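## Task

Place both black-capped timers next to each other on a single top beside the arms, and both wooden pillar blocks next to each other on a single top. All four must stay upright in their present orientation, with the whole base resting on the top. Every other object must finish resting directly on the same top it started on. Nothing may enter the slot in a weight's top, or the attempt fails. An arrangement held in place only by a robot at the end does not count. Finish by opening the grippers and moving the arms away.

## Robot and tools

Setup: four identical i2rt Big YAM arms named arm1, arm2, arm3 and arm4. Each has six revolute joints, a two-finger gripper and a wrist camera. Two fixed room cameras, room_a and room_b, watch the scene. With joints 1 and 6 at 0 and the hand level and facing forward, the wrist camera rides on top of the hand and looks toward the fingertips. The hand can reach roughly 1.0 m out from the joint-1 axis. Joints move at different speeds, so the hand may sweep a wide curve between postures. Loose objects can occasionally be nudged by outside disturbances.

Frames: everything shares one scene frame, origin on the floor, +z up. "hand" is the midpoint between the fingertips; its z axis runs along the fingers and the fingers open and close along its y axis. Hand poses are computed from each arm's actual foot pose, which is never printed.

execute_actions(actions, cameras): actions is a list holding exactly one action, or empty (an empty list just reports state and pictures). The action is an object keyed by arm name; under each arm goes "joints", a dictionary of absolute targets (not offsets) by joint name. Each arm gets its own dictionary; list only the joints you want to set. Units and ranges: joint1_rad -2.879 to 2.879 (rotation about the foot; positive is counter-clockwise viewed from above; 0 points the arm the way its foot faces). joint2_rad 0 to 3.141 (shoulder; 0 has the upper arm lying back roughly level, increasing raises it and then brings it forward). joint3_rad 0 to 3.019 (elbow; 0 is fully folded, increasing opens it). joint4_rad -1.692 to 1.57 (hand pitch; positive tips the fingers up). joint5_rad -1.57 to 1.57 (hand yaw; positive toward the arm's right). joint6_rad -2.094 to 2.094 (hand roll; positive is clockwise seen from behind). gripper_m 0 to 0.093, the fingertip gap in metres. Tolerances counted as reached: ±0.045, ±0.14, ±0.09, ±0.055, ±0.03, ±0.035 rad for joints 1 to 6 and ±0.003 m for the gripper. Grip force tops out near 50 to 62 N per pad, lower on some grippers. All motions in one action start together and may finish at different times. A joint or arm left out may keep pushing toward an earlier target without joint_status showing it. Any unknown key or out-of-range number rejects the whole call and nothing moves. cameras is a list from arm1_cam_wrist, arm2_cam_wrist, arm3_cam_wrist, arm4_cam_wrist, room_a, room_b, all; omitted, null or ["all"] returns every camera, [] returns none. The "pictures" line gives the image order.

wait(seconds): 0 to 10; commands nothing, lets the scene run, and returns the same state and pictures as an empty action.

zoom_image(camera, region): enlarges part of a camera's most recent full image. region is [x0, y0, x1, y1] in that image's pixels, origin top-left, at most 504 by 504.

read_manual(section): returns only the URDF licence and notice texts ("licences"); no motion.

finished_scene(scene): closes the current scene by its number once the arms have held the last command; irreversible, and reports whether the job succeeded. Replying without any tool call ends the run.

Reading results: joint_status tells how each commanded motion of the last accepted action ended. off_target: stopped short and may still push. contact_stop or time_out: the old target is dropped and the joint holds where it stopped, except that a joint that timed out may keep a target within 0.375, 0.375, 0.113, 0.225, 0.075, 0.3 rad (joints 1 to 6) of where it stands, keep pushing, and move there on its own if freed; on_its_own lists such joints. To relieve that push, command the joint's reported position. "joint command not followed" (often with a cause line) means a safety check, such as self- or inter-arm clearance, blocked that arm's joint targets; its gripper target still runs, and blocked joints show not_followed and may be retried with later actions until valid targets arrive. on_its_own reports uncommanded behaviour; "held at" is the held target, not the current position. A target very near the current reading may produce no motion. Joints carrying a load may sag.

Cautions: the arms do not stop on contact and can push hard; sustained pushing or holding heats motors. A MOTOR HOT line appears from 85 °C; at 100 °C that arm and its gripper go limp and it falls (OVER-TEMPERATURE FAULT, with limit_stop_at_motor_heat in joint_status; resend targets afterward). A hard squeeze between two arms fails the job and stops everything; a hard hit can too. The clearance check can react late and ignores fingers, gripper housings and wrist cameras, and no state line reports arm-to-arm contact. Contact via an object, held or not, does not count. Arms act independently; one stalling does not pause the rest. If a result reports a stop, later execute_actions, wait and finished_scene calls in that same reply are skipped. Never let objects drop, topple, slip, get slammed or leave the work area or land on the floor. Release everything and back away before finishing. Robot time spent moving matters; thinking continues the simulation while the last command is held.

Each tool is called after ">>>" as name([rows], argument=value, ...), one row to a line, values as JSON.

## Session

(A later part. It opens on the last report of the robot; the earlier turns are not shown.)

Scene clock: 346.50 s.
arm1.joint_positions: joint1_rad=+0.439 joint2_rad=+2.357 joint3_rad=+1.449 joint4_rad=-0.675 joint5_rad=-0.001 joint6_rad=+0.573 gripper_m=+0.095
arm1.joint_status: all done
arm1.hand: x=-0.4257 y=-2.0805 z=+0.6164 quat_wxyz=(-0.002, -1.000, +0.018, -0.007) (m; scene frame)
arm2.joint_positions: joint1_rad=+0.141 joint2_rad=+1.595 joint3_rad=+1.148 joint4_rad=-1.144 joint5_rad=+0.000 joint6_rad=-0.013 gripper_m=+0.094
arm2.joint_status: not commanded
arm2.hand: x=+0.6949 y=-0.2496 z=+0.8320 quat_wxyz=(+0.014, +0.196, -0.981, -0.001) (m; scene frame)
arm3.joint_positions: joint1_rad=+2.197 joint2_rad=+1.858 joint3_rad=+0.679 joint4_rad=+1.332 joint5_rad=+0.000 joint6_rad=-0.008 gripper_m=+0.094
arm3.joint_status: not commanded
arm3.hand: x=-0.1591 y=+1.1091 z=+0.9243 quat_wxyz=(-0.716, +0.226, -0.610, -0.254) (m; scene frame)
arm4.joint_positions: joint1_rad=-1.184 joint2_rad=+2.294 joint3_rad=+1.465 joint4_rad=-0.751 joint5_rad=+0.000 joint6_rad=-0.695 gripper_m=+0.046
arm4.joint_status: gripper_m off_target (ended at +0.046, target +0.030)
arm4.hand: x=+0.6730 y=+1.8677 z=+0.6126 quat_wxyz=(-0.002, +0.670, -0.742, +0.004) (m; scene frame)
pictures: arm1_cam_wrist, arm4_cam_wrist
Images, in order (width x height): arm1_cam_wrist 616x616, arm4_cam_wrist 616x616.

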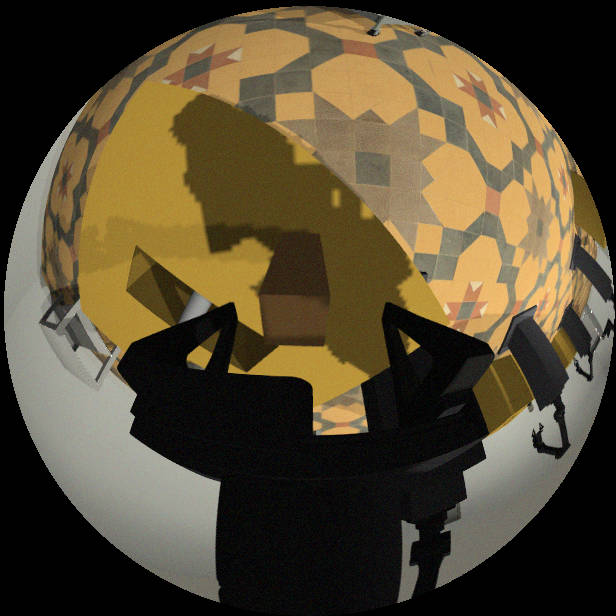

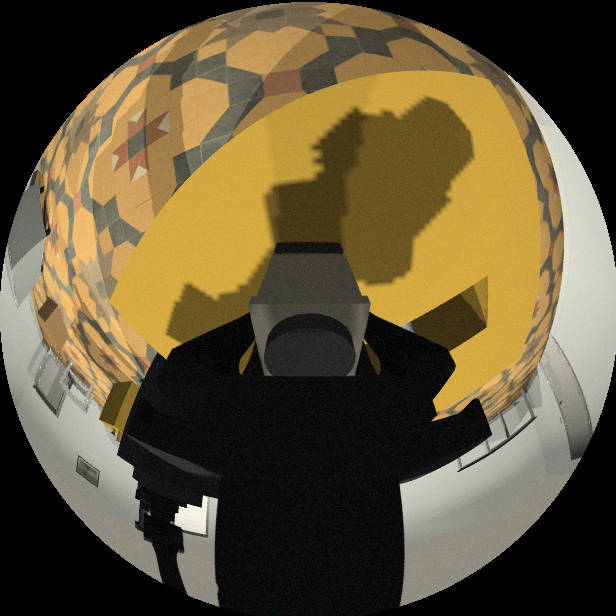

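>>> execute_actions([
  {"arm4":{"joints":{"joint2_rad":1.85,"joint4_rad":-1.18}},"arm1":{"joints":{"joint1_rad":0.457,"joint2_rad":2.415,"joint4_rad":-0.605}}},
], cameras=["arm1_cam_wrist","arm4_cam_wrist"])

Scene clock: 361.10 s.
arm1.joint_positions: joint1_rad=+0.453 joint2_rad=+2.385 joint3_rad=+1.449 joint4_rad=-0.623 joint5_rad=-0.001 joint6_rad=+0.573 gripper_m=+0.095
arm1.joint_status: all done
arm1.hand: x=-0.4244 y=-2.0890 z=+0.6010 quat_wxyz=(-0.008, -1.000, +0.011, +0.003) (m; scene frame)
arm2.joint_positions: joint1_rad=+0.141 joint2_rad=+1.595 joint3_rad=+1.148 joint4_rad=-1.144 joint5_rad=+0.000 joint6_rad=-0.013 gripper_m=+0.094
arm2.joint_status: not commanded
arm2.hand: x=+0.6949 y=-0.2496 z=+0.8320 quat_wxyz=(+0.014, +0.196, -0.981, -0.001) (m; scene frame)
arm3.joint_positions: joint1_rad=+2.197 joint2_rad=+1.858 joint3_rad=+0.679 joint4_rad=+1.332 joint5_rad=+0.000 joint6_rad=-0.008 gripper_m=+0.094
arm3.joint_status: not commanded
arm3.hand: x=-0.1591 y=+1.1091 z=+0.9243 quat_wxyz=(-0.716, +0.226, -0.610, -0.254) (m; scene frame)
arm4.joint_positions: joint1_rad=-1.184 joint2_rad=+1.855 joint3_rad=+1.460 joint4_rad=-1.171 joint5_rad=+0.000 joint6_rad=-0.695 gripper_m=+0.046
arm4.joint_status: all done
arm4.hand: x=+0.6464 y=+1.8445 z=+0.8526 quat_wxyz=(-0.009, +0.670, -0.742, +0.004) (m; scene frame)
pictures: arm1_cam_wrist, arm4_cam_wrist
Images, in order (width x height): arm1_cam_wrist 616x616, arm4_cam_wrist 616x616.

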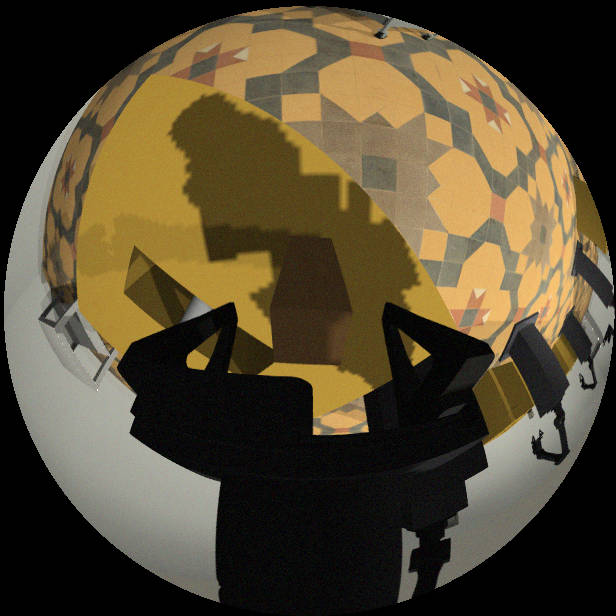

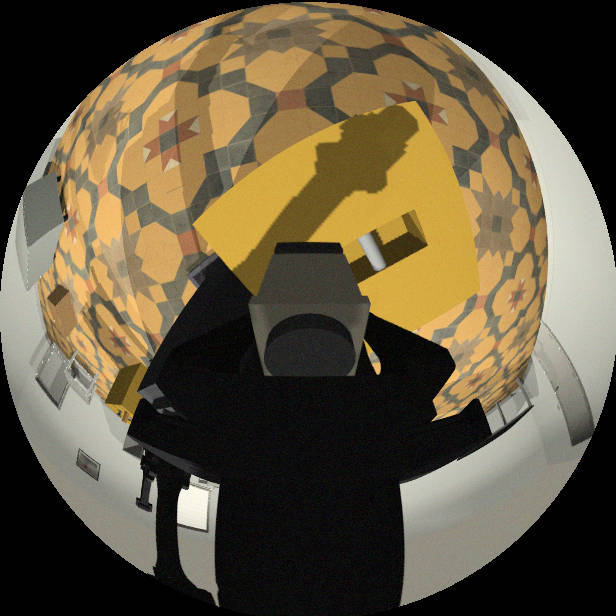

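>>> execute_actions([
  {"arm4":{"joints":{"joint1_rad":1.887,"joint2_rad":1.52,"joint3_rad":1.385,"joint4_rad":-1.40,"joint6_rad":-0.01}},"arm1":{"joints":{"gripper_m":0.02}}},
], cameras=["arm1_cam_wrist","arm3_cam_wrist","arm4_cam_wrist","room_a"])

Scene clock: 378.73 s.
arm1.joint_positions: joint1_rad=+0.453 joint2_rad=+2.385 joint3_rad=+1.449 joint4_rad=-0.623 joint5_rad=-0.001 joint6_rad=+0.574 gripper_m=+0.035
arm1.joint_status: gripper_m off_target (ended at +0.035, target +0.020)
arm1.hand: x=-0.4245 y=-2.0891 z=+0.6010 quat_wxyz=(-0.008, -1.000, +0.011, +0.003) (m; scene frame)
arm2.joint_positions: joint1_rad=+0.141 joint2_rad=+1.595 joint3_rad=+1.148 joint4_rad=-1.144 joint5_rad=+0.000 joint6_rad=-0.013 gripper_m=+0.094
arm2.joint_status: not commanded
arm2.hand: x=+0.6949 y=-0.2496 z=+0.8320 quat_wxyz=(+0.014, +0.196, -0.981, -0.001) (m; scene frame)
arm3.joint_positions: joint1_rad=+2.197 joint2_rad=+1.858 joint3_rad=+0.679 joint4_rad=+1.332 joint5_rad=+0.000 joint6_rad=-0.008 gripper_m=+0.094
arm3.joint_status: not commanded
arm3.hand: x=-0.1591 y=+1.1091 z=+0.9243 quat_wxyz=(-0.716, +0.226, -0.610, -0.254) (m; scene frame)
arm4.joint_positions: joint1_rad=+1.892 joint2_rad=+1.532 joint3_rad=+1.361 joint4_rad=-1.390 joint5_rad=+0.000 joint6_rad=-0.026 gripper_m=+0.046
arm4.joint_status: all done
arm4.hand: x=-0.0920 y=+1.1678 z=+0.9584 quat_wxyz=(+0.003, +0.933, +0.359, +0.003) (m; scene frame)
pictures: arm1_cam_wrist, arm3_cam_wrist, arm4_cam_wrist, room_a
Images, in order (width x height): arm1_cam_wrist 616x616, arm3_cam_wrist 616x616, arm4_cam_wrist 616x616, room_a 504x504.

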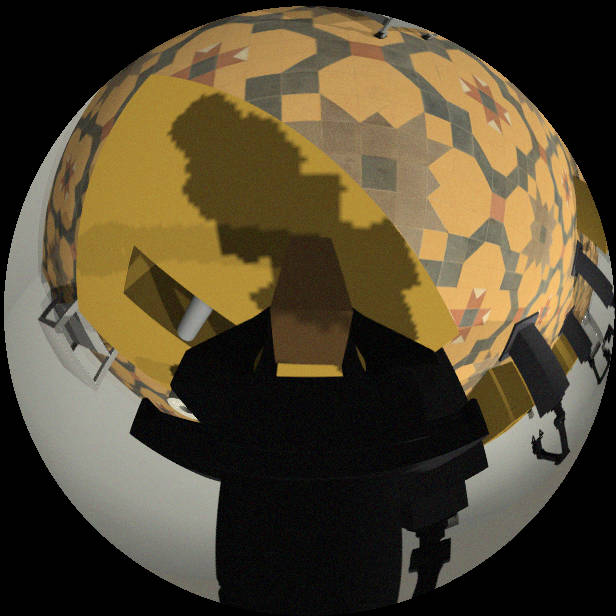

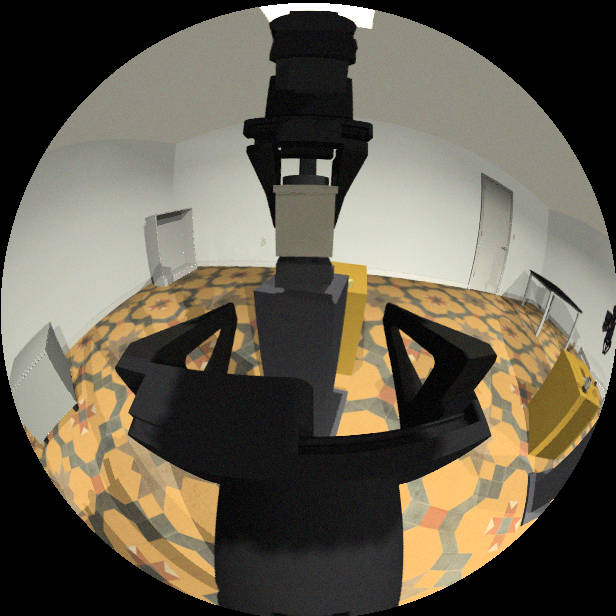

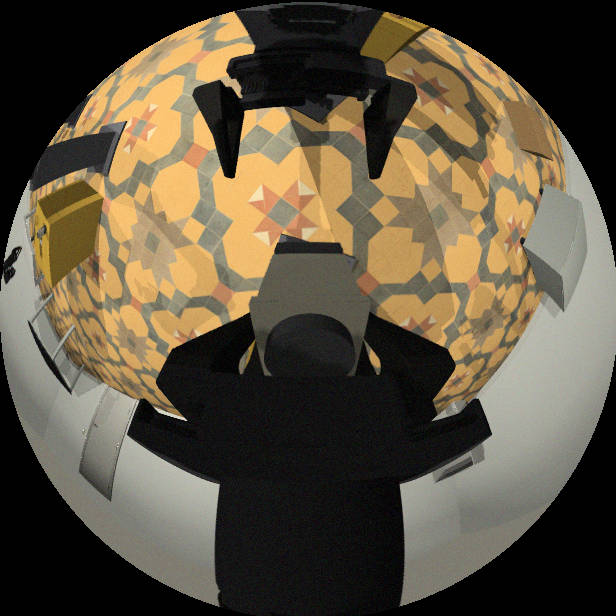

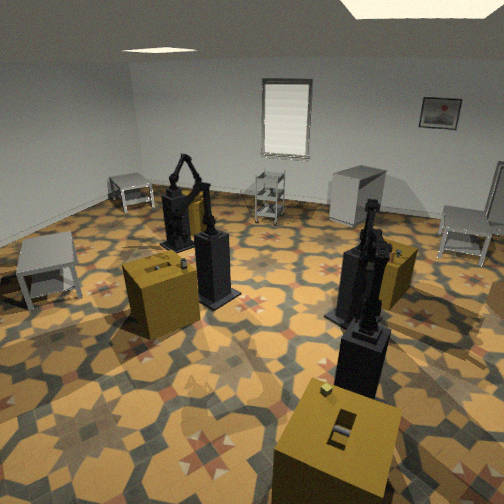

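>>> zoom_image(camera="arm3_cam_wrist", region=[230, 130, 390, 320])

Region (230, 130, 390, 320) of arm3_cam_wrist's 616x616 image, scaled by 2.653, with more detail than that image has; it fills the left 424 columns of this view, and the rest is white.

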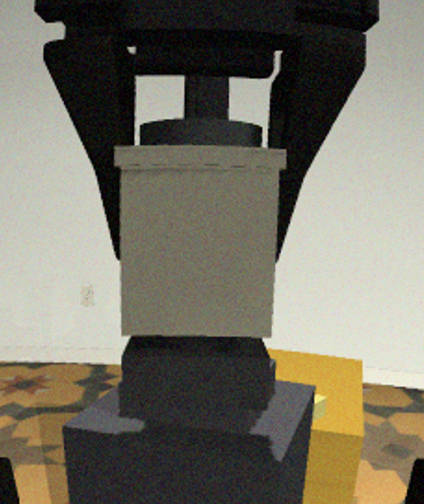

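>>> execute_actions([
  {"arm3":{"joints":{"joint1_rad":2.212,"joint2_rad":1.915,"joint3_rad":0.815,"joint4_rad":1.275}},"arm1":{"joints":{"joint2_rad":1.95,"joint4_rad":-1.06}},"arm2":{"joints":{"joint1_rad":1.992,"joint2_rad":1.92,"joint3_rad":1.91,"joint4_rad":-1.53}}},
], cameras=["arm3_cam_wrist","arm4_cam_wrist","room_a"])

Scene clock: 422.17 s.
arm1.joint_positions: joint1_rad=+0.453 joint2_rad=+1.931 joint3_rad=+1.446 joint4_rad=-1.045 joint5_rad=-0.001 joint6_rad=+0.574 gripper_m=+0.035
arm1.joint_status: all done
arm1.hand: x=-0.4199 y=-2.0835 z=+0.8503 quat_wxyz=(-0.015, -1.000, +0.011, +0.015) (m; scene frame)
arm2.joint_positions: joint1_rad=+2.002 joint2_rad=+1.930 joint3_rad=+1.891 joint4_rad=-1.521 joint5_rad=-0.002 joint6_rad=-0.011 gripper_m=+0.094
arm2.joint_status: all done
arm2.hand: x=-0.0860 y=+0.0591 z=+0.9446 quat_wxyz=(-0.002, +0.903, -0.430, -0.010) (m; scene frame)
arm3.joint_positions: joint1_rad=+2.197 joint2_rad=+1.918 joint3_rad=+0.787 joint4_rad=+1.290 joint5_rad=+0.000 joint6_rad=-0.008 gripper_m=+0.094
arm3.joint_status: all done
arm3.hand: x=-0.1307 y=+1.1326 z=+0.9217 quat_wxyz=(-0.718, +0.225, -0.608, -0.254) (m; scene frame)
arm4.joint_positions: joint1_rad=+1.892 joint2_rad=+1.532 joint3_rad=+1.361 joint4_rad=-1.390 joint5_rad=+0.000 joint6_rad=-0.026 gripper_m=+0.046
arm4.joint_status: not commanded
arm4.hand: x=-0.0920 y=+1.1678 z=+0.9584 quat_wxyz=(+0.003, +0.933, +0.359, +0.003) (m; scene frame)
pictures: arm3_cam_wrist, arm4_cam_wrist, room_a
Images, in order (width x height): arm3_cam_wrist 616x616, arm4_cam_wrist 616x616, room_a 504x504.

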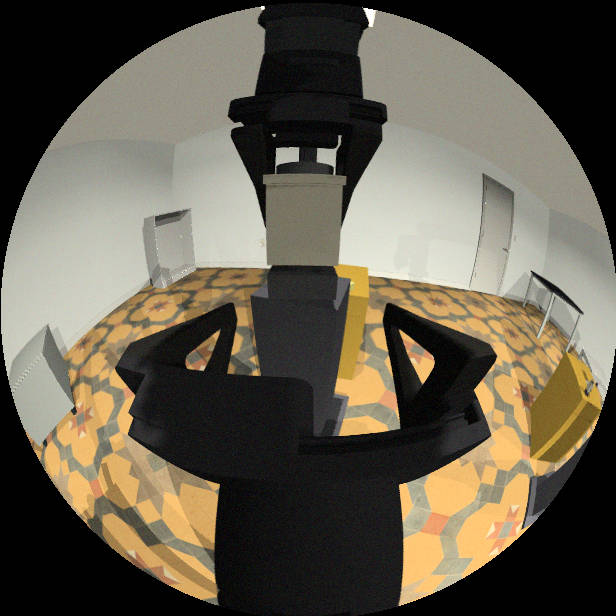

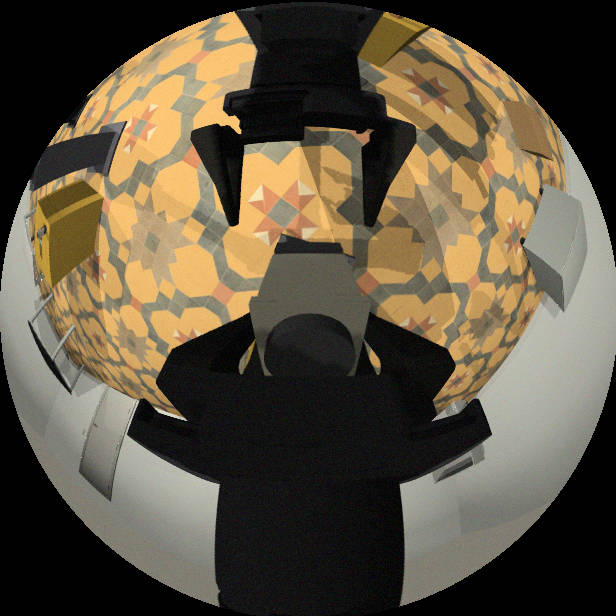

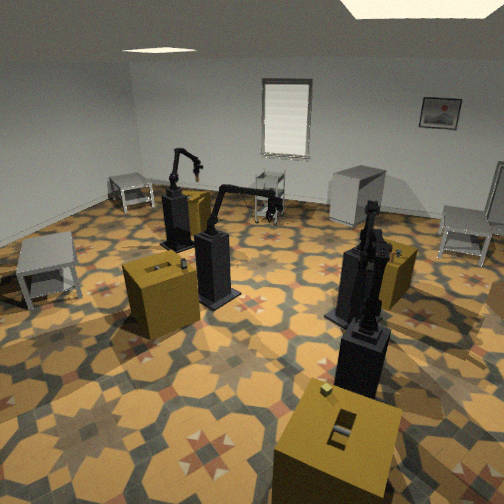

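>>> execute_actions([
  {"arm1":{"joints":{"joint1_rad":-1.843,"joint2_rad":1.81,"joint3_rad":1.60,"joint4_rad":-1.35,"joint6_rad":-0.005}}},
], cameras=["arm2_cam_wrist","arm1_cam_wrist","room_b","room_a"])

>>> zoom_image(camera="room_b", region=[150, 150, 220, 220])

>>> zoom_image(camera="room_a", region=[340, 200, 420, 300])

Scene clock: 448.77 s.
arm1.joint_positions: joint1_rad=-1.847 joint2_rad=+1.813 joint3_rad=+1.583 joint4_rad=-1.334 joint5_rad=+0.001 joint6_rad=+0.002 gripper_m=+0.035
arm1.joint_status: all done
arm1.hand: x=+0.1605 y=-1.2425 z=+0.9570 quat_wxyz=(+0.001, -0.641, +0.768, -0.003) (m; scene frame)
arm2.joint_positions: joint1_rad=+2.002 joint2_rad=+1.930 joint3_rad=+1.891 joint4_rad=-1.521 joint5_rad=-0.002 joint6_rad=-0.011 gripper_m=+0.094
arm2.joint_status: not commanded
arm2.hand: x=-0.0860 y=+0.0591 z=+0.9446 quat_wxyz=(-0.002, +0.903, -0.430, -0.010) (m; scene frame)
arm3.joint_positions: joint1_rad=+2.197 joint2_rad=+1.918 joint3_rad=+0.787 joint4_rad=+1.290 joint5_rad=+0.000 joint6_rad=-0.008 gripper_m=+0.094
arm3.joint_status: not commanded
arm3.hand: x=-0.1307 y=+1.1326 z=+0.9217 quat_wxyz=(-0.718, +0.225, -0.608, -0.254) (m; scene frame)
arm4.joint_positions: joint1_rad=+1.892 joint2_rad=+1.532 joint3_rad=+1.361 joint4_rad=-1.390 joint5_rad=+0.000 joint6_rad=-0.026 gripper_m=+0.046
arm4.joint_status: not commanded
arm4.hand: x=-0.0920 y=+1.1678 z=+0.9584 quat_wxyz=(+0.003, +0.933, +0.359, +0.003) (m; scene frame)
pictures: arm1_cam_wrist, arm2_cam_wrist, room_a, room_b
Images, in order (width x height): arm1_cam_wrist 616x616, arm2_cam_wrist 616x616, room_a 504x504, room_b 504x504.

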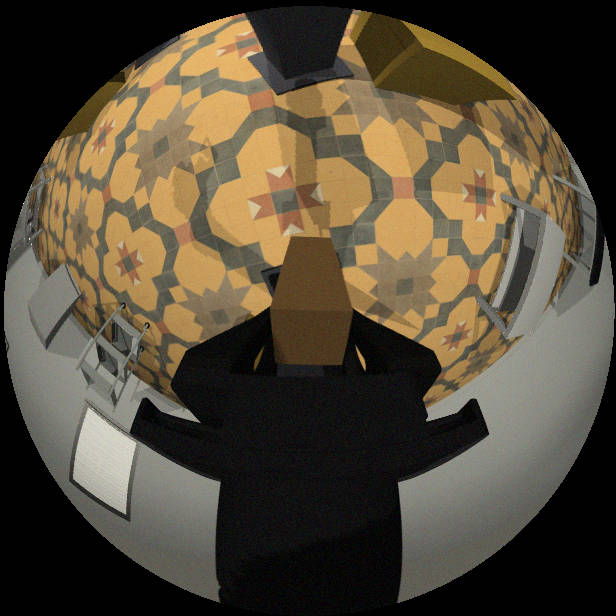

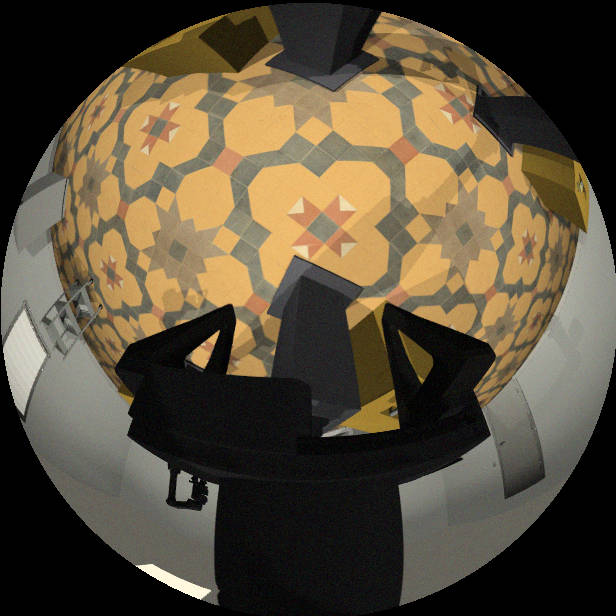

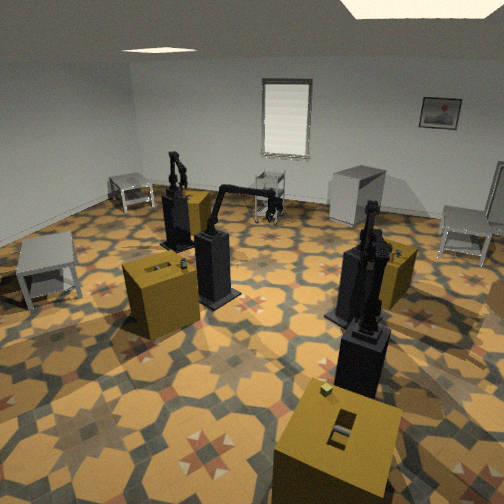

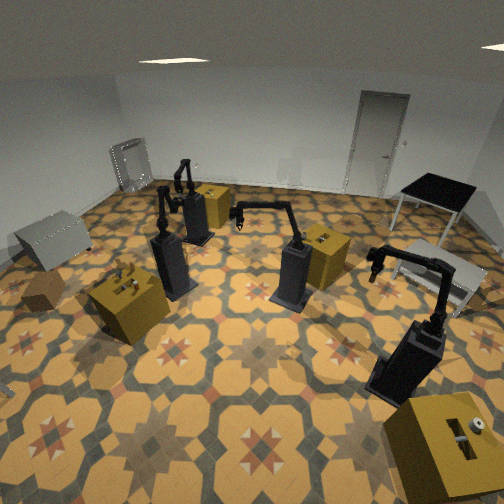

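Region (150, 150, 220, 220) of room_b's 504x504 image, scaled by 7.200, with more detail than that image has.

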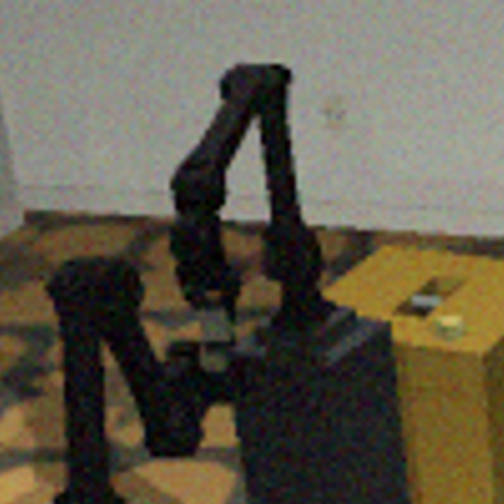

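Region (340, 200, 420, 300) of room_a's 504x504 image, scaled by 5.040, with more detail than that image has; it fills the left 403 columns of this view, and the rest is white.

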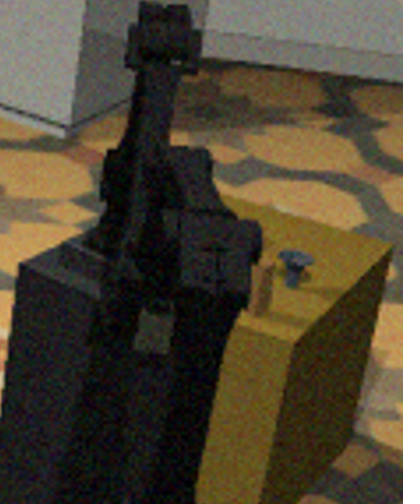

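>>> execute_actions([
  {"arm3":{"joints":{"joint1_rad":2.222,"joint2_rad":1.95,"joint3_rad":0.938,"joint4_rad":1.17}}},
], cameras=["arm3_cam_wrist","arm4_cam_wrist"])

Scene clock: 483.33 s.
arm1.joint_positions: joint1_rad=-1.847 joint2_rad=+1.813 joint3_rad=+1.583 joint4_rad=-1.334 joint5_rad=+0.001 joint6_rad=+0.002 gripper_m=+0.035
arm1.joint_status: not commanded
arm1.hand: x=+0.1605 y=-1.2425 z=+0.9570 quat_wxyz=(+0.001, -0.641, +0.768, -0.003) (m; scene frame)
arm2.joint_positions: joint1_rad=+2.002 joint2_rad=+1.930 joint3_rad=+1.891 joint4_rad=-1.521 joint5_rad=-0.002 joint6_rad=-0.011 gripper_m=+0.094
arm2.joint_status: not commanded
arm2.hand: x=-0.0860 y=+0.0591 z=+0.9446 quat_wxyz=(-0.002, +0.903, -0.430, -0.010) (m; scene frame)
arm3.joint_positions: joint1_rad=+2.207 joint2_rad=+1.949 joint3_rad=+0.908 joint4_rad=+1.187 joint5_rad=+0.000 joint6_rad=-0.008 gripper_m=+0.094
arm3.joint_status: all done
arm3.hand: x=-0.1033 y=+1.1640 z=+0.9284 quat_wxyz=(-0.712, +0.230, -0.612, -0.256) (m; scene frame)
arm4.joint_positions: joint1_rad=+1.892 joint2_rad=+1.532 joint3_rad=+1.361 joint4_rad=-1.390 joint5_rad=+0.000 joint6_rad=-0.026 gripper_m=+0.046
arm4.joint_status: not commanded
arm4.hand: x=-0.0920 y=+1.1678 z=+0.9584 quat_wxyz=(+0.003, +0.933, +0.359, +0.003) (m; scene frame)
pictures: arm3_cam_wrist, arm4_cam_wrist
Images, in order (width x height): arm3_cam_wrist 616x616, arm4_cam_wrist 616x616.

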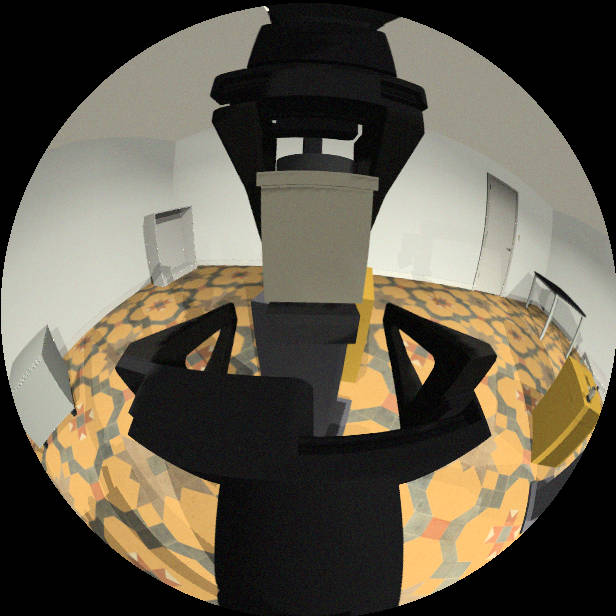

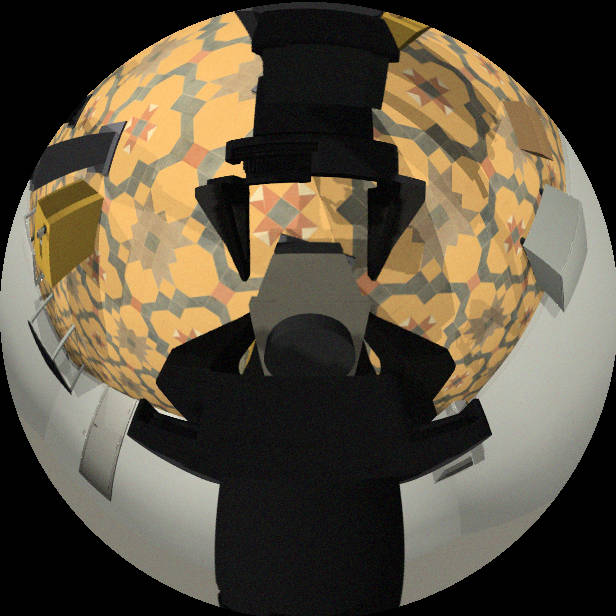

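>>> execute_actions([
  {"arm3":{"joints":{"joint3_rad":0.978}}},
], cameras=["arm3_cam_wrist","arm4_cam_wrist"])

>>> zoom_image(camera="arm3_cam_wrist", region=[200, 150, 430, 380])

Scene clock: 499.40 s.
arm1.joint_positions: joint1_rad=-1.847 joint2_rad=+1.813 joint3_rad=+1.583 joint4_rad=-1.334 joint5_rad=+0.001 joint6_rad=+0.002 gripper_m=+0.035
arm1.joint_status: not commanded
arm1.hand: x=+0.1605 y=-1.2425 z=+0.9570 quat_wxyz=(+0.001, -0.641, +0.768, -0.003) (m; scene frame)
arm2.joint_positions: joint1_rad=+2.002 joint2_rad=+1.930 joint3_rad=+1.891 joint4_rad=-1.521 joint5_rad=-0.002 joint6_rad=-0.011 gripper_m=+0.094
arm2.joint_status: not commanded
arm2.hand: x=-0.0860 y=+0.0591 z=+0.9446 quat_wxyz=(-0.002, +0.903, -0.430, -0.010) (m; scene frame)
arm3.joint_positions: joint1_rad=+2.207 joint2_rad=+1.949 joint3_rad=+0.940 joint4_rad=+1.187 joint5_rad=+0.000 joint6_rad=-0.008 gripper_m=+0.094
arm3.joint_status: all done
arm3.hand: x=-0.0964 y=+1.1700 z=+0.9425 quat_wxyz=(-0.722, +0.225, -0.600, -0.260) (m; scene frame)
arm4.joint_positions: joint1_rad=+1.892 joint2_rad=+1.532 joint3_rad=+1.361 joint4_rad=-1.390 joint5_rad=+0.000 joint6_rad=-0.026 gripper_m=+0.046
arm4.joint_status: not commanded
arm4.hand: x=-0.0920 y=+1.1678 z=+0.9584 quat_wxyz=(+0.003, +0.933, +0.359, +0.003) (m; scene frame)
pictures: arm3_cam_wrist, arm4_cam_wrist
Images, in order (width x height): arm3_cam_wrist 616x616, arm4_cam_wrist 616x616.

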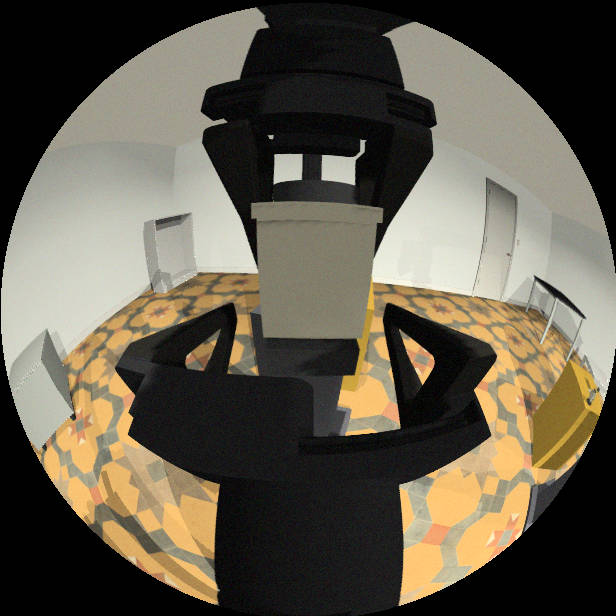

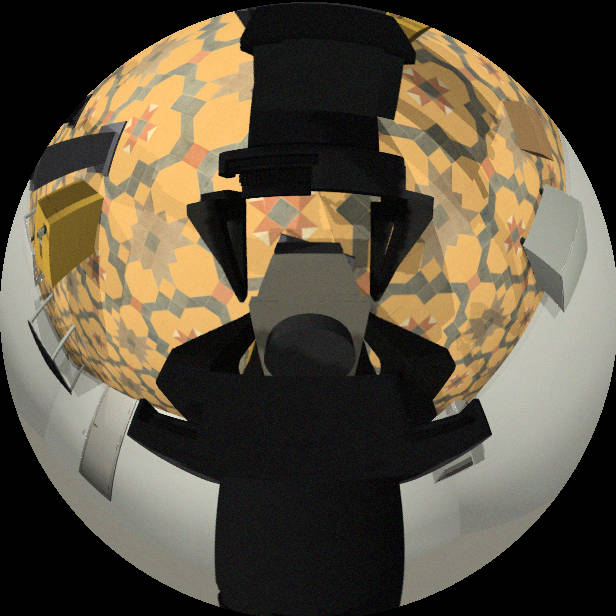

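Region (200, 150, 430, 380) of arm3_cam_wrist's 616x616 image, scaled by 2.191, with more detail than that image has.

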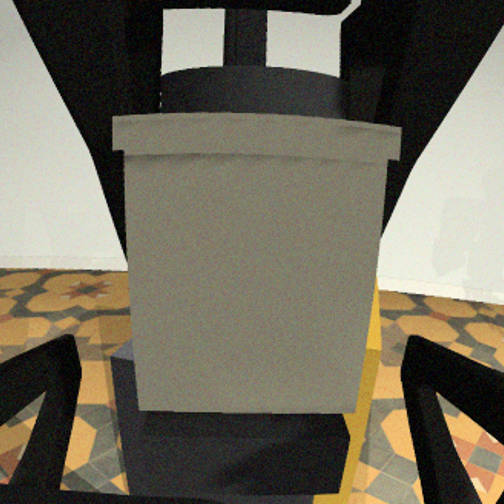

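>>> execute_actions([
  {"arm3":{"joints":{"gripper_m":0.03}}},
], cameras=["arm3_cam_wrist","arm4_cam_wrist"])

Scene clock: 513.33 s.
arm1.joint_positions: joint1_rad=-1.847 joint2_rad=+1.813 joint3_rad=+1.583 joint4_rad=-1.334 joint5_rad=+0.001 joint6_rad=+0.002 gripper_m=+0.035
arm1.joint_status: not commanded
arm1.hand: x=+0.1605 y=-1.2425 z=+0.9570 quat_wxyz=(+0.001, -0.641, +0.768, -0.003) (m; scene frame)
arm2.joint_positions: joint1_rad=+2.002 joint2_rad=+1.930 joint3_rad=+1.891 joint4_rad=-1.521 joint5_rad=-0.002 joint6_rad=-0.011 gripper_m=+0.094
arm2.joint_status: not commanded
arm2.hand: x=-0.0860 y=+0.0591 z=+0.9446 quat_wxyz=(-0.002, +0.903, -0.430, -0.010) (m; scene frame)
arm3.joint_positions: joint1_rad=+2.207 joint2_rad=+1.949 joint3_rad=+0.940 joint4_rad=+1.186 joint5_rad=+0.001 joint6_rad=-0.004 gripper_m=+0.044
arm3.joint_status: gripper_m off_target (ended at +0.044, target +0.030)
arm3.hand: x=-0.0962 y=+1.1698 z=+0.9424 quat_wxyz=(-0.721, +0.224, -0.601, -0.261) (m; scene frame)
arm4.joint_positions: joint1_rad=+1.891 joint2_rad=+1.532 joint3_rad=+1.361 joint4_rad=-1.390 joint5_rad=+0.001 joint6_rad=-0.024 gripper_m=+0.046
arm4.joint_status: not commanded
arm4.hand: x=-0.0923 y=+1.1680 z=+0.9584 quat_wxyz=(+0.002, +0.934, +0.358, +0.003) (m; scene frame)
pictures: arm3_cam_wrist, arm4_cam_wrist
Images, in order (width x height): arm3_cam_wrist 616x616, arm4_cam_wrist 616x616.

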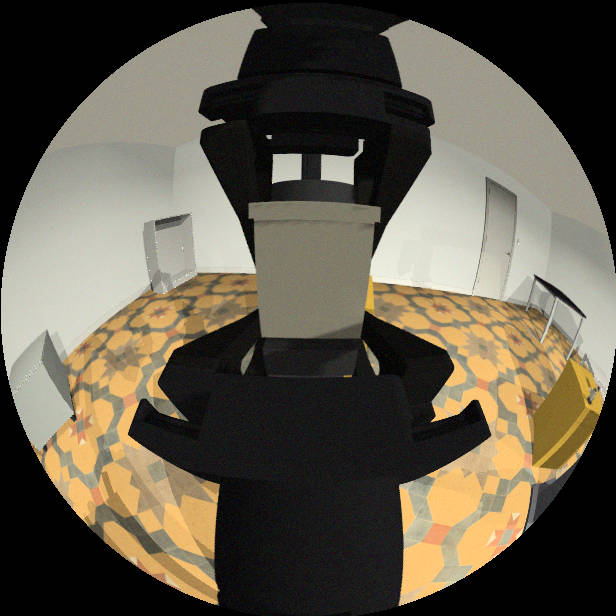

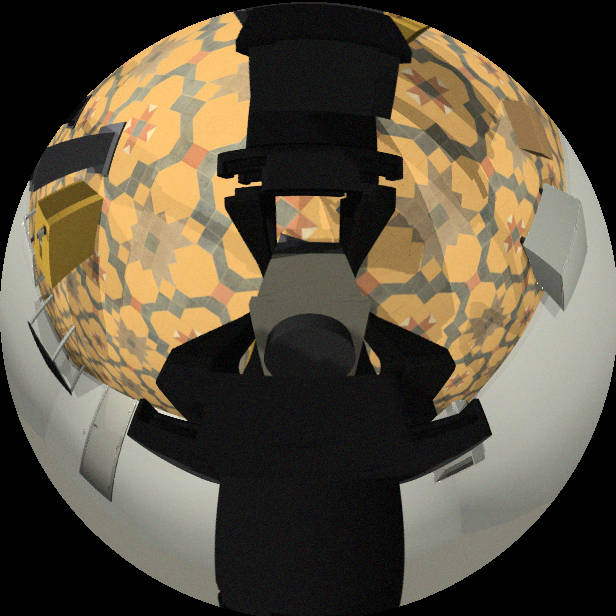

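>>> execute_actions([
  {"arm4":{"joints":{"gripper_m":0.085}}},
], cameras=[])

>>> execute_actions([
  {"arm4":{"joints":{"joint2_rad":1.25,"joint4_rad":-1.65}}},
], cameras=["arm3_cam_wrist"])

Scene clock: 533.10 s.
arm1.joint_positions: joint1_rad=-1.847 joint2_rad=+1.813 joint3_rad=+1.583 joint4_rad=-1.334 joint5_rad=+0.001 joint6_rad=+0.002 gripper_m=+0.035
arm1.joint_status: not commanded
arm1.hand: x=+0.1605 y=-1.2425 z=+0.9570 quat_wxyz=(+0.001, -0.641, +0.768, -0.003) (m; scene frame)
arm2.joint_positions: joint1_rad=+2.002 joint2_rad=+1.930 joint3_rad=+1.891 joint4_rad=-1.521 joint5_rad=-0.002 joint6_rad=-0.011 gripper_m=+0.094
arm2.joint_status: not commanded
arm2.hand: x=-0.0860 y=+0.0591 z=+0.9446 quat_wxyz=(-0.002, +0.903, -0.430, -0.010) (m; scene frame)
arm3.joint_positions: joint1_rad=+2.207 joint2_rad=+1.950 joint3_rad=+0.940 joint4_rad=+1.181 joint5_rad=+0.001 joint6_rad=-0.004 gripper_m=+0.044
arm3.joint_status: not commanded
arm3.hand: x=-0.0960 y=+1.1700 z=+0.9406 quat_wxyz=(-0.720, +0.225, -0.603, -0.260) (m; scene frame)
arm4.joint_positions: joint1_rad=+1.891 joint2_rad=+1.532 joint3_rad=+1.361 joint4_rad=-1.390 joint5_rad=+0.001 joint6_rad=-0.024 gripper_m=+0.085
arm4.joint_status: all done
arm4.hand: x=-0.0923 y=+1.1680 z=+0.9584 quat_wxyz=(+0.002, +0.934, +0.357, +0.003) (m; scene frame)
pictures: none
No camera images: the call's "cameras" was empty. Leave "cameras" out to get every camera's image.

Scene clock: 534.37 s.
arm1.joint_positions: joint1_rad=-1.847 joint2_rad=+1.813 joint3_rad=+1.583 joint4_rad=-1.334 joint5_rad=+0.001 joint6_rad=+0.002 gripper_m=+0.035
arm1.joint_status: not commanded
arm1.hand: x=+0.1605 y=-1.2425 z=+0.9570 quat_wxyz=(+0.001, -0.641, +0.768, -0.003) (m; scene frame)
arm2.joint_positions: joint1_rad=+2.002 joint2_rad=+1.930 joint3_rad=+1.891 joint4_rad=-1.521 joint5_rad=-0.002 joint6_rad=-0.011 gripper_m=+0.094
arm2.joint_status: not commanded
arm2.hand: x=-0.0860 y=+0.0591 z=+0.9446 quat_wxyz=(-0.002, +0.903, -0.430, -0.010) (m; scene frame)
arm3.joint_positions: joint1_rad=+2.207 joint2_rad=+1.950 joint3_rad=+0.940 joint4_rad=+1.181 joint5_rad=+0.001 joint6_rad=-0.004 gripper_m=+0.044
arm3.joint_status: not commanded
arm3.hand: x=-0.0960 y=+1.1700 z=+0.9406 quat_wxyz=(-0.720, +0.225, -0.603, -0.260) (m; scene frame)
arm4.joint_positions: joint1_rad=+1.891 joint2_rad=+1.247 joint3_rad=+1.361 joint4_rad=-1.643 joint5_rad=+0.001 joint6_rad=-0.024 gripper_m=+0.085
arm4.joint_status: all done
arm4.hand: x=-0.0191 y=+1.2316 z=+1.0682 quat_wxyz=(+0.008, +0.934, +0.357, -0.013) (m; scene frame)
pictures: arm3_cam_wrist
Images, in order (width x height): arm3_cam_wrist 616x616.

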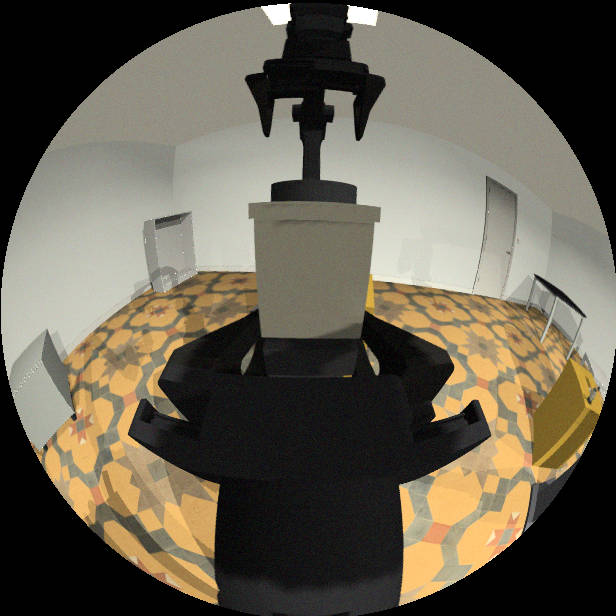

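>>> execute_actions([
  {"arm4":{"joints":{"joint1_rad":0.3}},"arm3":{"joints":{"joint1_rad":0.59}}},
], cameras=[])

>>> execute_actions([
  {"arm3":{"joints":{"joint2_rad":2.17,"joint3_rad":1.33,"joint4_rad":1.05}}},
], cameras=["arm3_cam_wrist","arm2_cam_wrist","room_a"])

Scene clock: 551.03 s.
arm1.joint_positions: joint1_rad=-1.847 joint2_rad=+1.813 joint3_rad=+1.583 joint4_rad=-1.334 joint5_rad=+0.001 joint6_rad=+0.002 gripper_m=+0.035
arm1.joint_status: not commanded
arm1.hand: x=+0.1605 y=-1.2425 z=+0.9570 quat_wxyz=(+0.001, -0.641, +0.768, -0.003) (m; scene frame)
arm2.joint_positions: joint1_rad=+2.002 joint2_rad=+1.930 joint3_rad=+1.891 joint4_rad=-1.521 joint5_rad=-0.002 joint6_rad=-0.011 gripper_m=+0.094
arm2.joint_status: not commanded
arm2.hand: x=-0.0860 y=+0.0591 z=+0.9446 quat_wxyz=(-0.002, +0.903, -0.430, -0.010) (m; scene frame)
arm3.joint_positions: joint1_rad=+0.586 joint2_rad=+1.954 joint3_rad=+0.954 joint4_rad=+1.178 joint5_rad=+0.002 joint6_rad=-0.004 gripper_m=+0.045
arm3.joint_status: all done
arm3.hand: x=-0.1983 y=+0.2003 z=+0.9471 quat_wxyz=(-0.689, -0.283, -0.573, +0.342) (m; scene frame)
arm4.joint_positions: joint1_rad=+0.301 joint2_rad=+1.250 joint3_rad=+1.361 joint4_rad=-1.643 joint5_rad=+0.001 joint6_rad=-0.024 gripper_m=+0.085
arm4.joint_status: all done
arm4.hand: x=+0.0258 y=+1.7377 z=+1.0690 quat_wxyz=(-0.013, +0.909, -0.416, -0.011) (m; scene frame)
pictures: none
No camera images: the call's "cameras" was empty. Leave "cameras" out to get every camera's image.

Scene clock: 552.20 s.
arm1.joint_positions: joint1_rad=-1.847 joint2_rad=+1.813 joint3_rad=+1.583 joint4_rad=-1.334 joint5_rad=+0.001 joint6_rad=+0.002 gripper_m=+0.035
arm1.joint_status: not commanded
arm1.hand: x=+0.1605 y=-1.2425 z=+0.9570 quat_wxyz=(+0.001, -0.641, +0.768, -0.003) (m; scene frame)
arm2.joint_positions: joint1_rad=+2.002 joint2_rad=+1.930 joint3_rad=+1.891 joint4_rad=-1.521 joint5_rad=-0.002 joint6_rad=-0.011 gripper_m=+0.094
arm2.joint_status: not commanded
arm2.hand: x=-0.0860 y=+0.0591 z=+0.9446 quat_wxyz=(-0.002, +0.903, -0.430, -0.010) (m; scene frame)
arm3.joint_positions: joint1_rad=+0.586 joint2_rad=+2.186 joint3_rad=+1.282 joint4_rad=+1.053 joint5_rad=+0.002 joint6_rad=-0.004 gripper_m=+0.045
arm3.joint_status: all done
arm3.hand: x=-0.1369 y=+0.1203 z=+0.9061 quat_wxyz=(-0.681, -0.288, -0.583, +0.338) (m; scene frame)
arm4.joint_positions: joint1_rad=+0.301 joint2_rad=+1.250 joint3_rad=+1.361 joint4_rad=-1.643 joint5_rad=+0.001 joint6_rad=-0.024 gripper_m=+0.085
arm4.joint_status: not commanded
arm4.hand: x=+0.0258 y=+1.7377 z=+1.0690 quat_wxyz=(-0.013, +0.909, -0.416, -0.011) (m; scene frame)
pictures: arm2_cam_wrist, arm3_cam_wrist, room_a
Images, in order (width x height): arm2_cam_wrist 616x616, arm3_cam_wrist 616x616, room_a 504x504.

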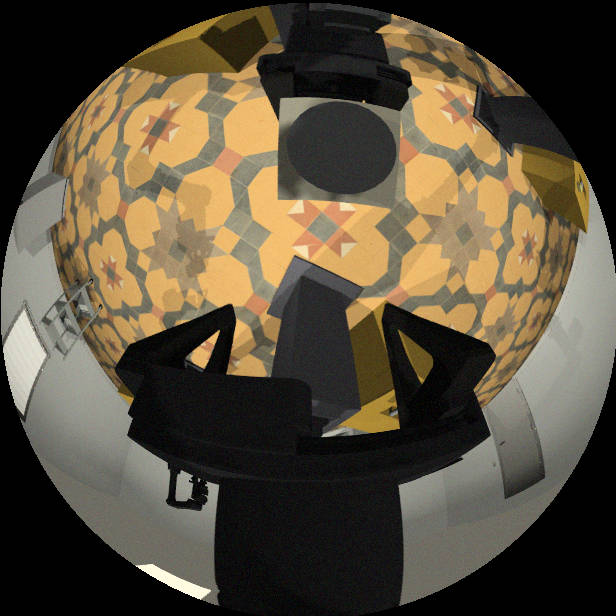

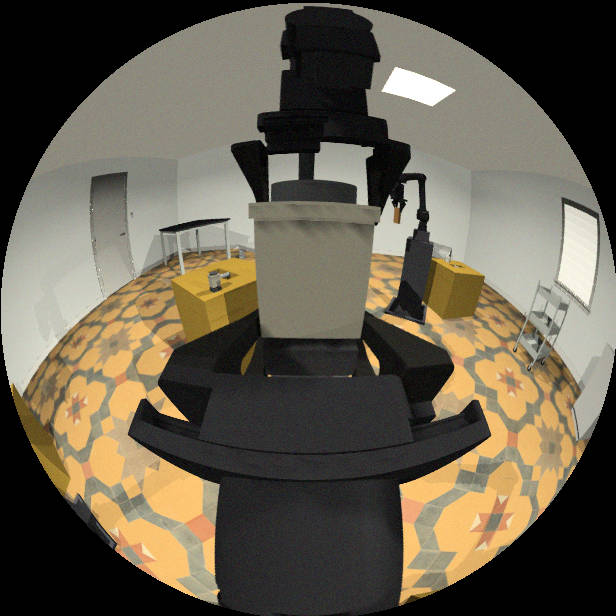

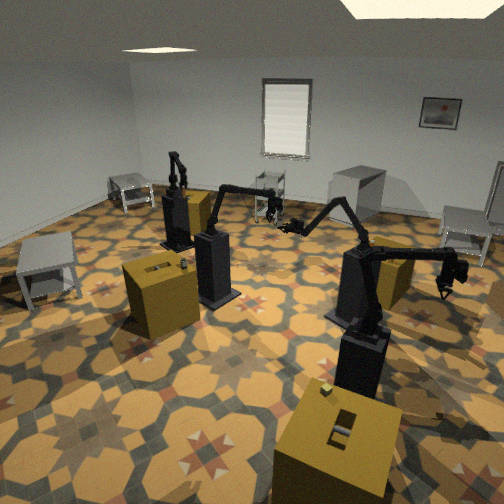

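>>> execute_actions([
  {"arm3":{"joints":{"joint2_rad":2.245,"joint3_rad":1.485,"joint4_rad":0.97}},"arm2":{"joints":{"joint1_rad":1.975}}},
], cameras=["arm3_cam_wrist","arm2_cam_wrist"])

Scene clock: 572.77 s.
arm1.joint_positions: joint1_rad=-1.847 joint2_rad=+1.813 joint3_rad=+1.583 joint4_rad=-1.334 joint5_rad=+0.001 joint6_rad=+0.002 gripper_m=+0.035
arm1.joint_status: not commanded
arm1.hand: x=+0.1605 y=-1.2425 z=+0.9570 quat_wxyz=(+0.001, -0.641, +0.768, -0.003) (m; scene frame)
arm2.joint_positions: joint1_rad=+1.982 joint2_rad=+1.930 joint3_rad=+1.891 joint4_rad=-1.521 joint5_rad=-0.002 joint6_rad=-0.011 gripper_m=+0.094
arm2.joint_status: all done
arm2.hand: x=-0.0769 y=+0.0661 z=+0.9445 quat_wxyz=(-0.002, +0.899, -0.438, -0.010) (m; scene frame)
arm3.joint_positions: joint1_rad=+0.586 joint2_rad=+2.256 joint3_rad=+1.427 joint4_rad=+0.979 joint5_rad=+0.002 joint6_rad=-0.004 gripper_m=+0.045
arm3.joint_status: all done
arm3.hand: x=-0.1126 y=+0.0885 z=+0.9050 quat_wxyz=(-0.681, -0.288, -0.583, +0.338) (m; scene frame)
arm4.joint_positions: joint1_rad=+0.301 joint2_rad=+1.250 joint3_rad=+1.361 joint4_rad=-1.643 joint5_rad=+0.001 joint6_rad=-0.024 gripper_m=+0.085
arm4.joint_status: not commanded
arm4.hand: x=+0.0258 y=+1.7377 z=+1.0690 quat_wxyz=(-0.013, +0.909, -0.416, -0.011) (m; scene frame)
pictures: arm2_cam_wrist, arm3_cam_wrist
Images, in order (width x height): arm2_cam_wrist 616x616, arm3_cam_wrist 616x616.

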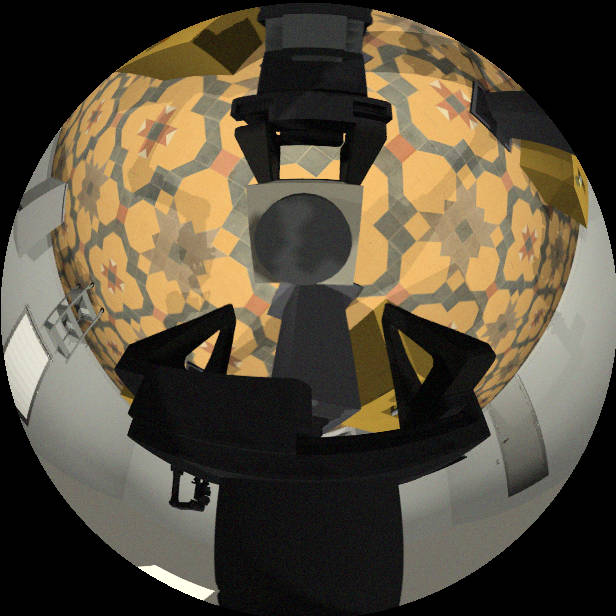

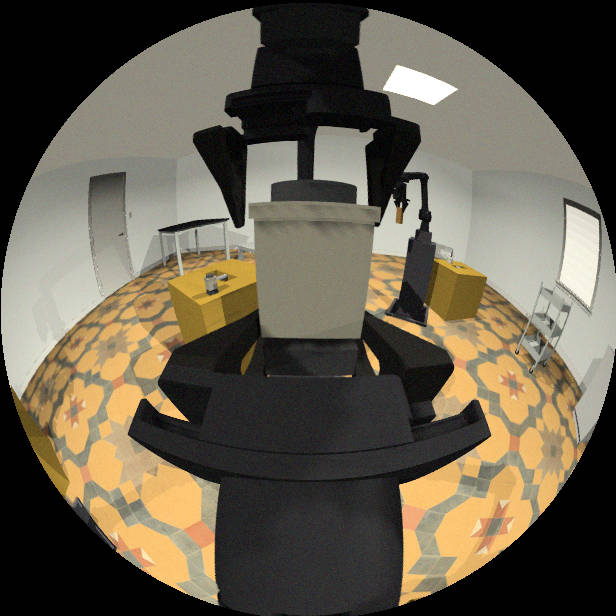

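>>> execute_actions([
  {"arm3":{"joints":{"joint2_rad":2.305,"joint3_rad":1.655,"joint4_rad":0.88}}},
], cameras=["arm3_cam_wrist","arm2_cam_wrist"])

Scene clock: 586.00 s.
arm1.joint_positions: joint1_rad=-1.847 joint2_rad=+1.813 joint3_rad=+1.583 joint4_rad=-1.334 joint5_rad=+0.001 joint6_rad=+0.002 gripper_m=+0.035
arm1.joint_status: not commanded
arm1.hand: x=+0.1605 y=-1.2425 z=+0.9570 quat_wxyz=(+0.001, -0.641, +0.768, -0.003) (m; scene frame)
arm2.joint_positions: joint1_rad=+1.982 joint2_rad=+1.930 joint3_rad=+1.891 joint4_rad=-1.521 joint5_rad=-0.002 joint6_rad=-0.011 gripper_m=+0.094
arm2.joint_status: not commanded
arm2.hand: x=-0.0769 y=+0.0661 z=+0.9445 quat_wxyz=(-0.002, +0.899, -0.438, -0.010) (m; scene frame)
arm3.joint_positions: joint1_rad=+0.586 joint2_rad=+2.319 joint3_rad=+1.598 joint4_rad=+0.889 joint5_rad=+0.002 joint6_rad=-0.004 gripper_m=+0.045
arm3.joint_status: all done
arm3.hand: x=-0.0863 y=+0.0542 z=+0.9205 quat_wxyz=(-0.686, -0.285, -0.576, +0.341) (m; scene frame)
arm4.joint_positions: joint1_rad=+0.301 joint2_rad=+1.250 joint3_rad=+1.361 joint4_rad=-1.643 joint5_rad=+0.001 joint6_rad=-0.024 gripper_m=+0.085
arm4.joint_status: not commanded
arm4.hand: x=+0.0258 y=+1.7377 z=+1.0690 quat_wxyz=(-0.013, +0.909, -0.416, -0.011) (m; scene frame)
pictures: arm2_cam_wrist, arm3_cam_wrist
Images, in order (width x height): arm2_cam_wrist 616x616, arm3_cam_wrist 616x616.

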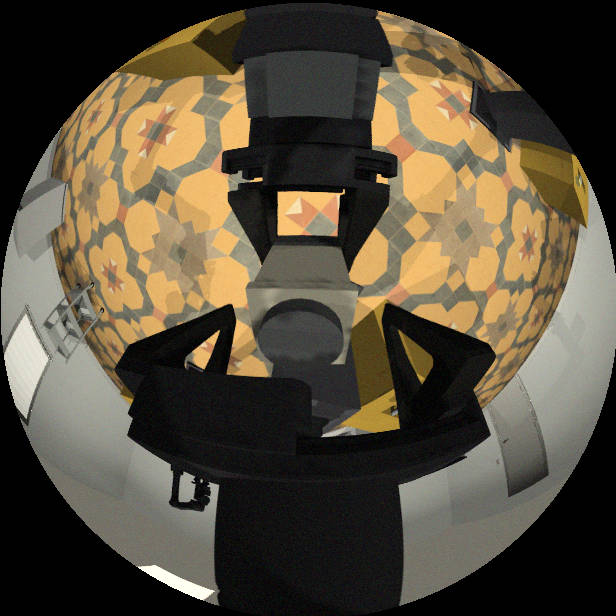

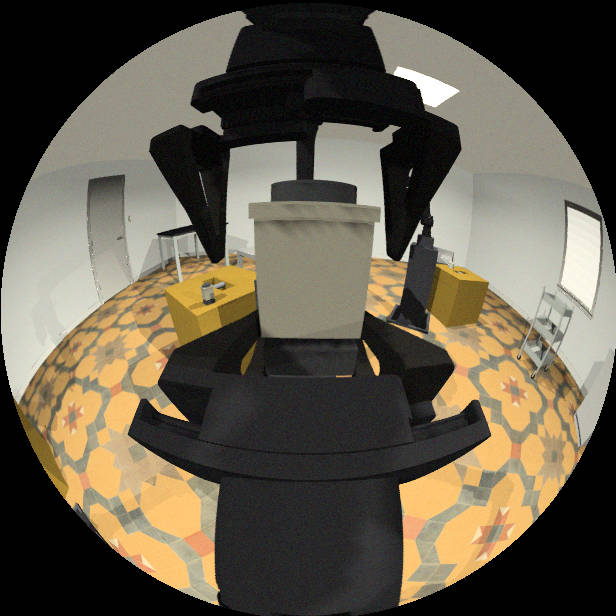

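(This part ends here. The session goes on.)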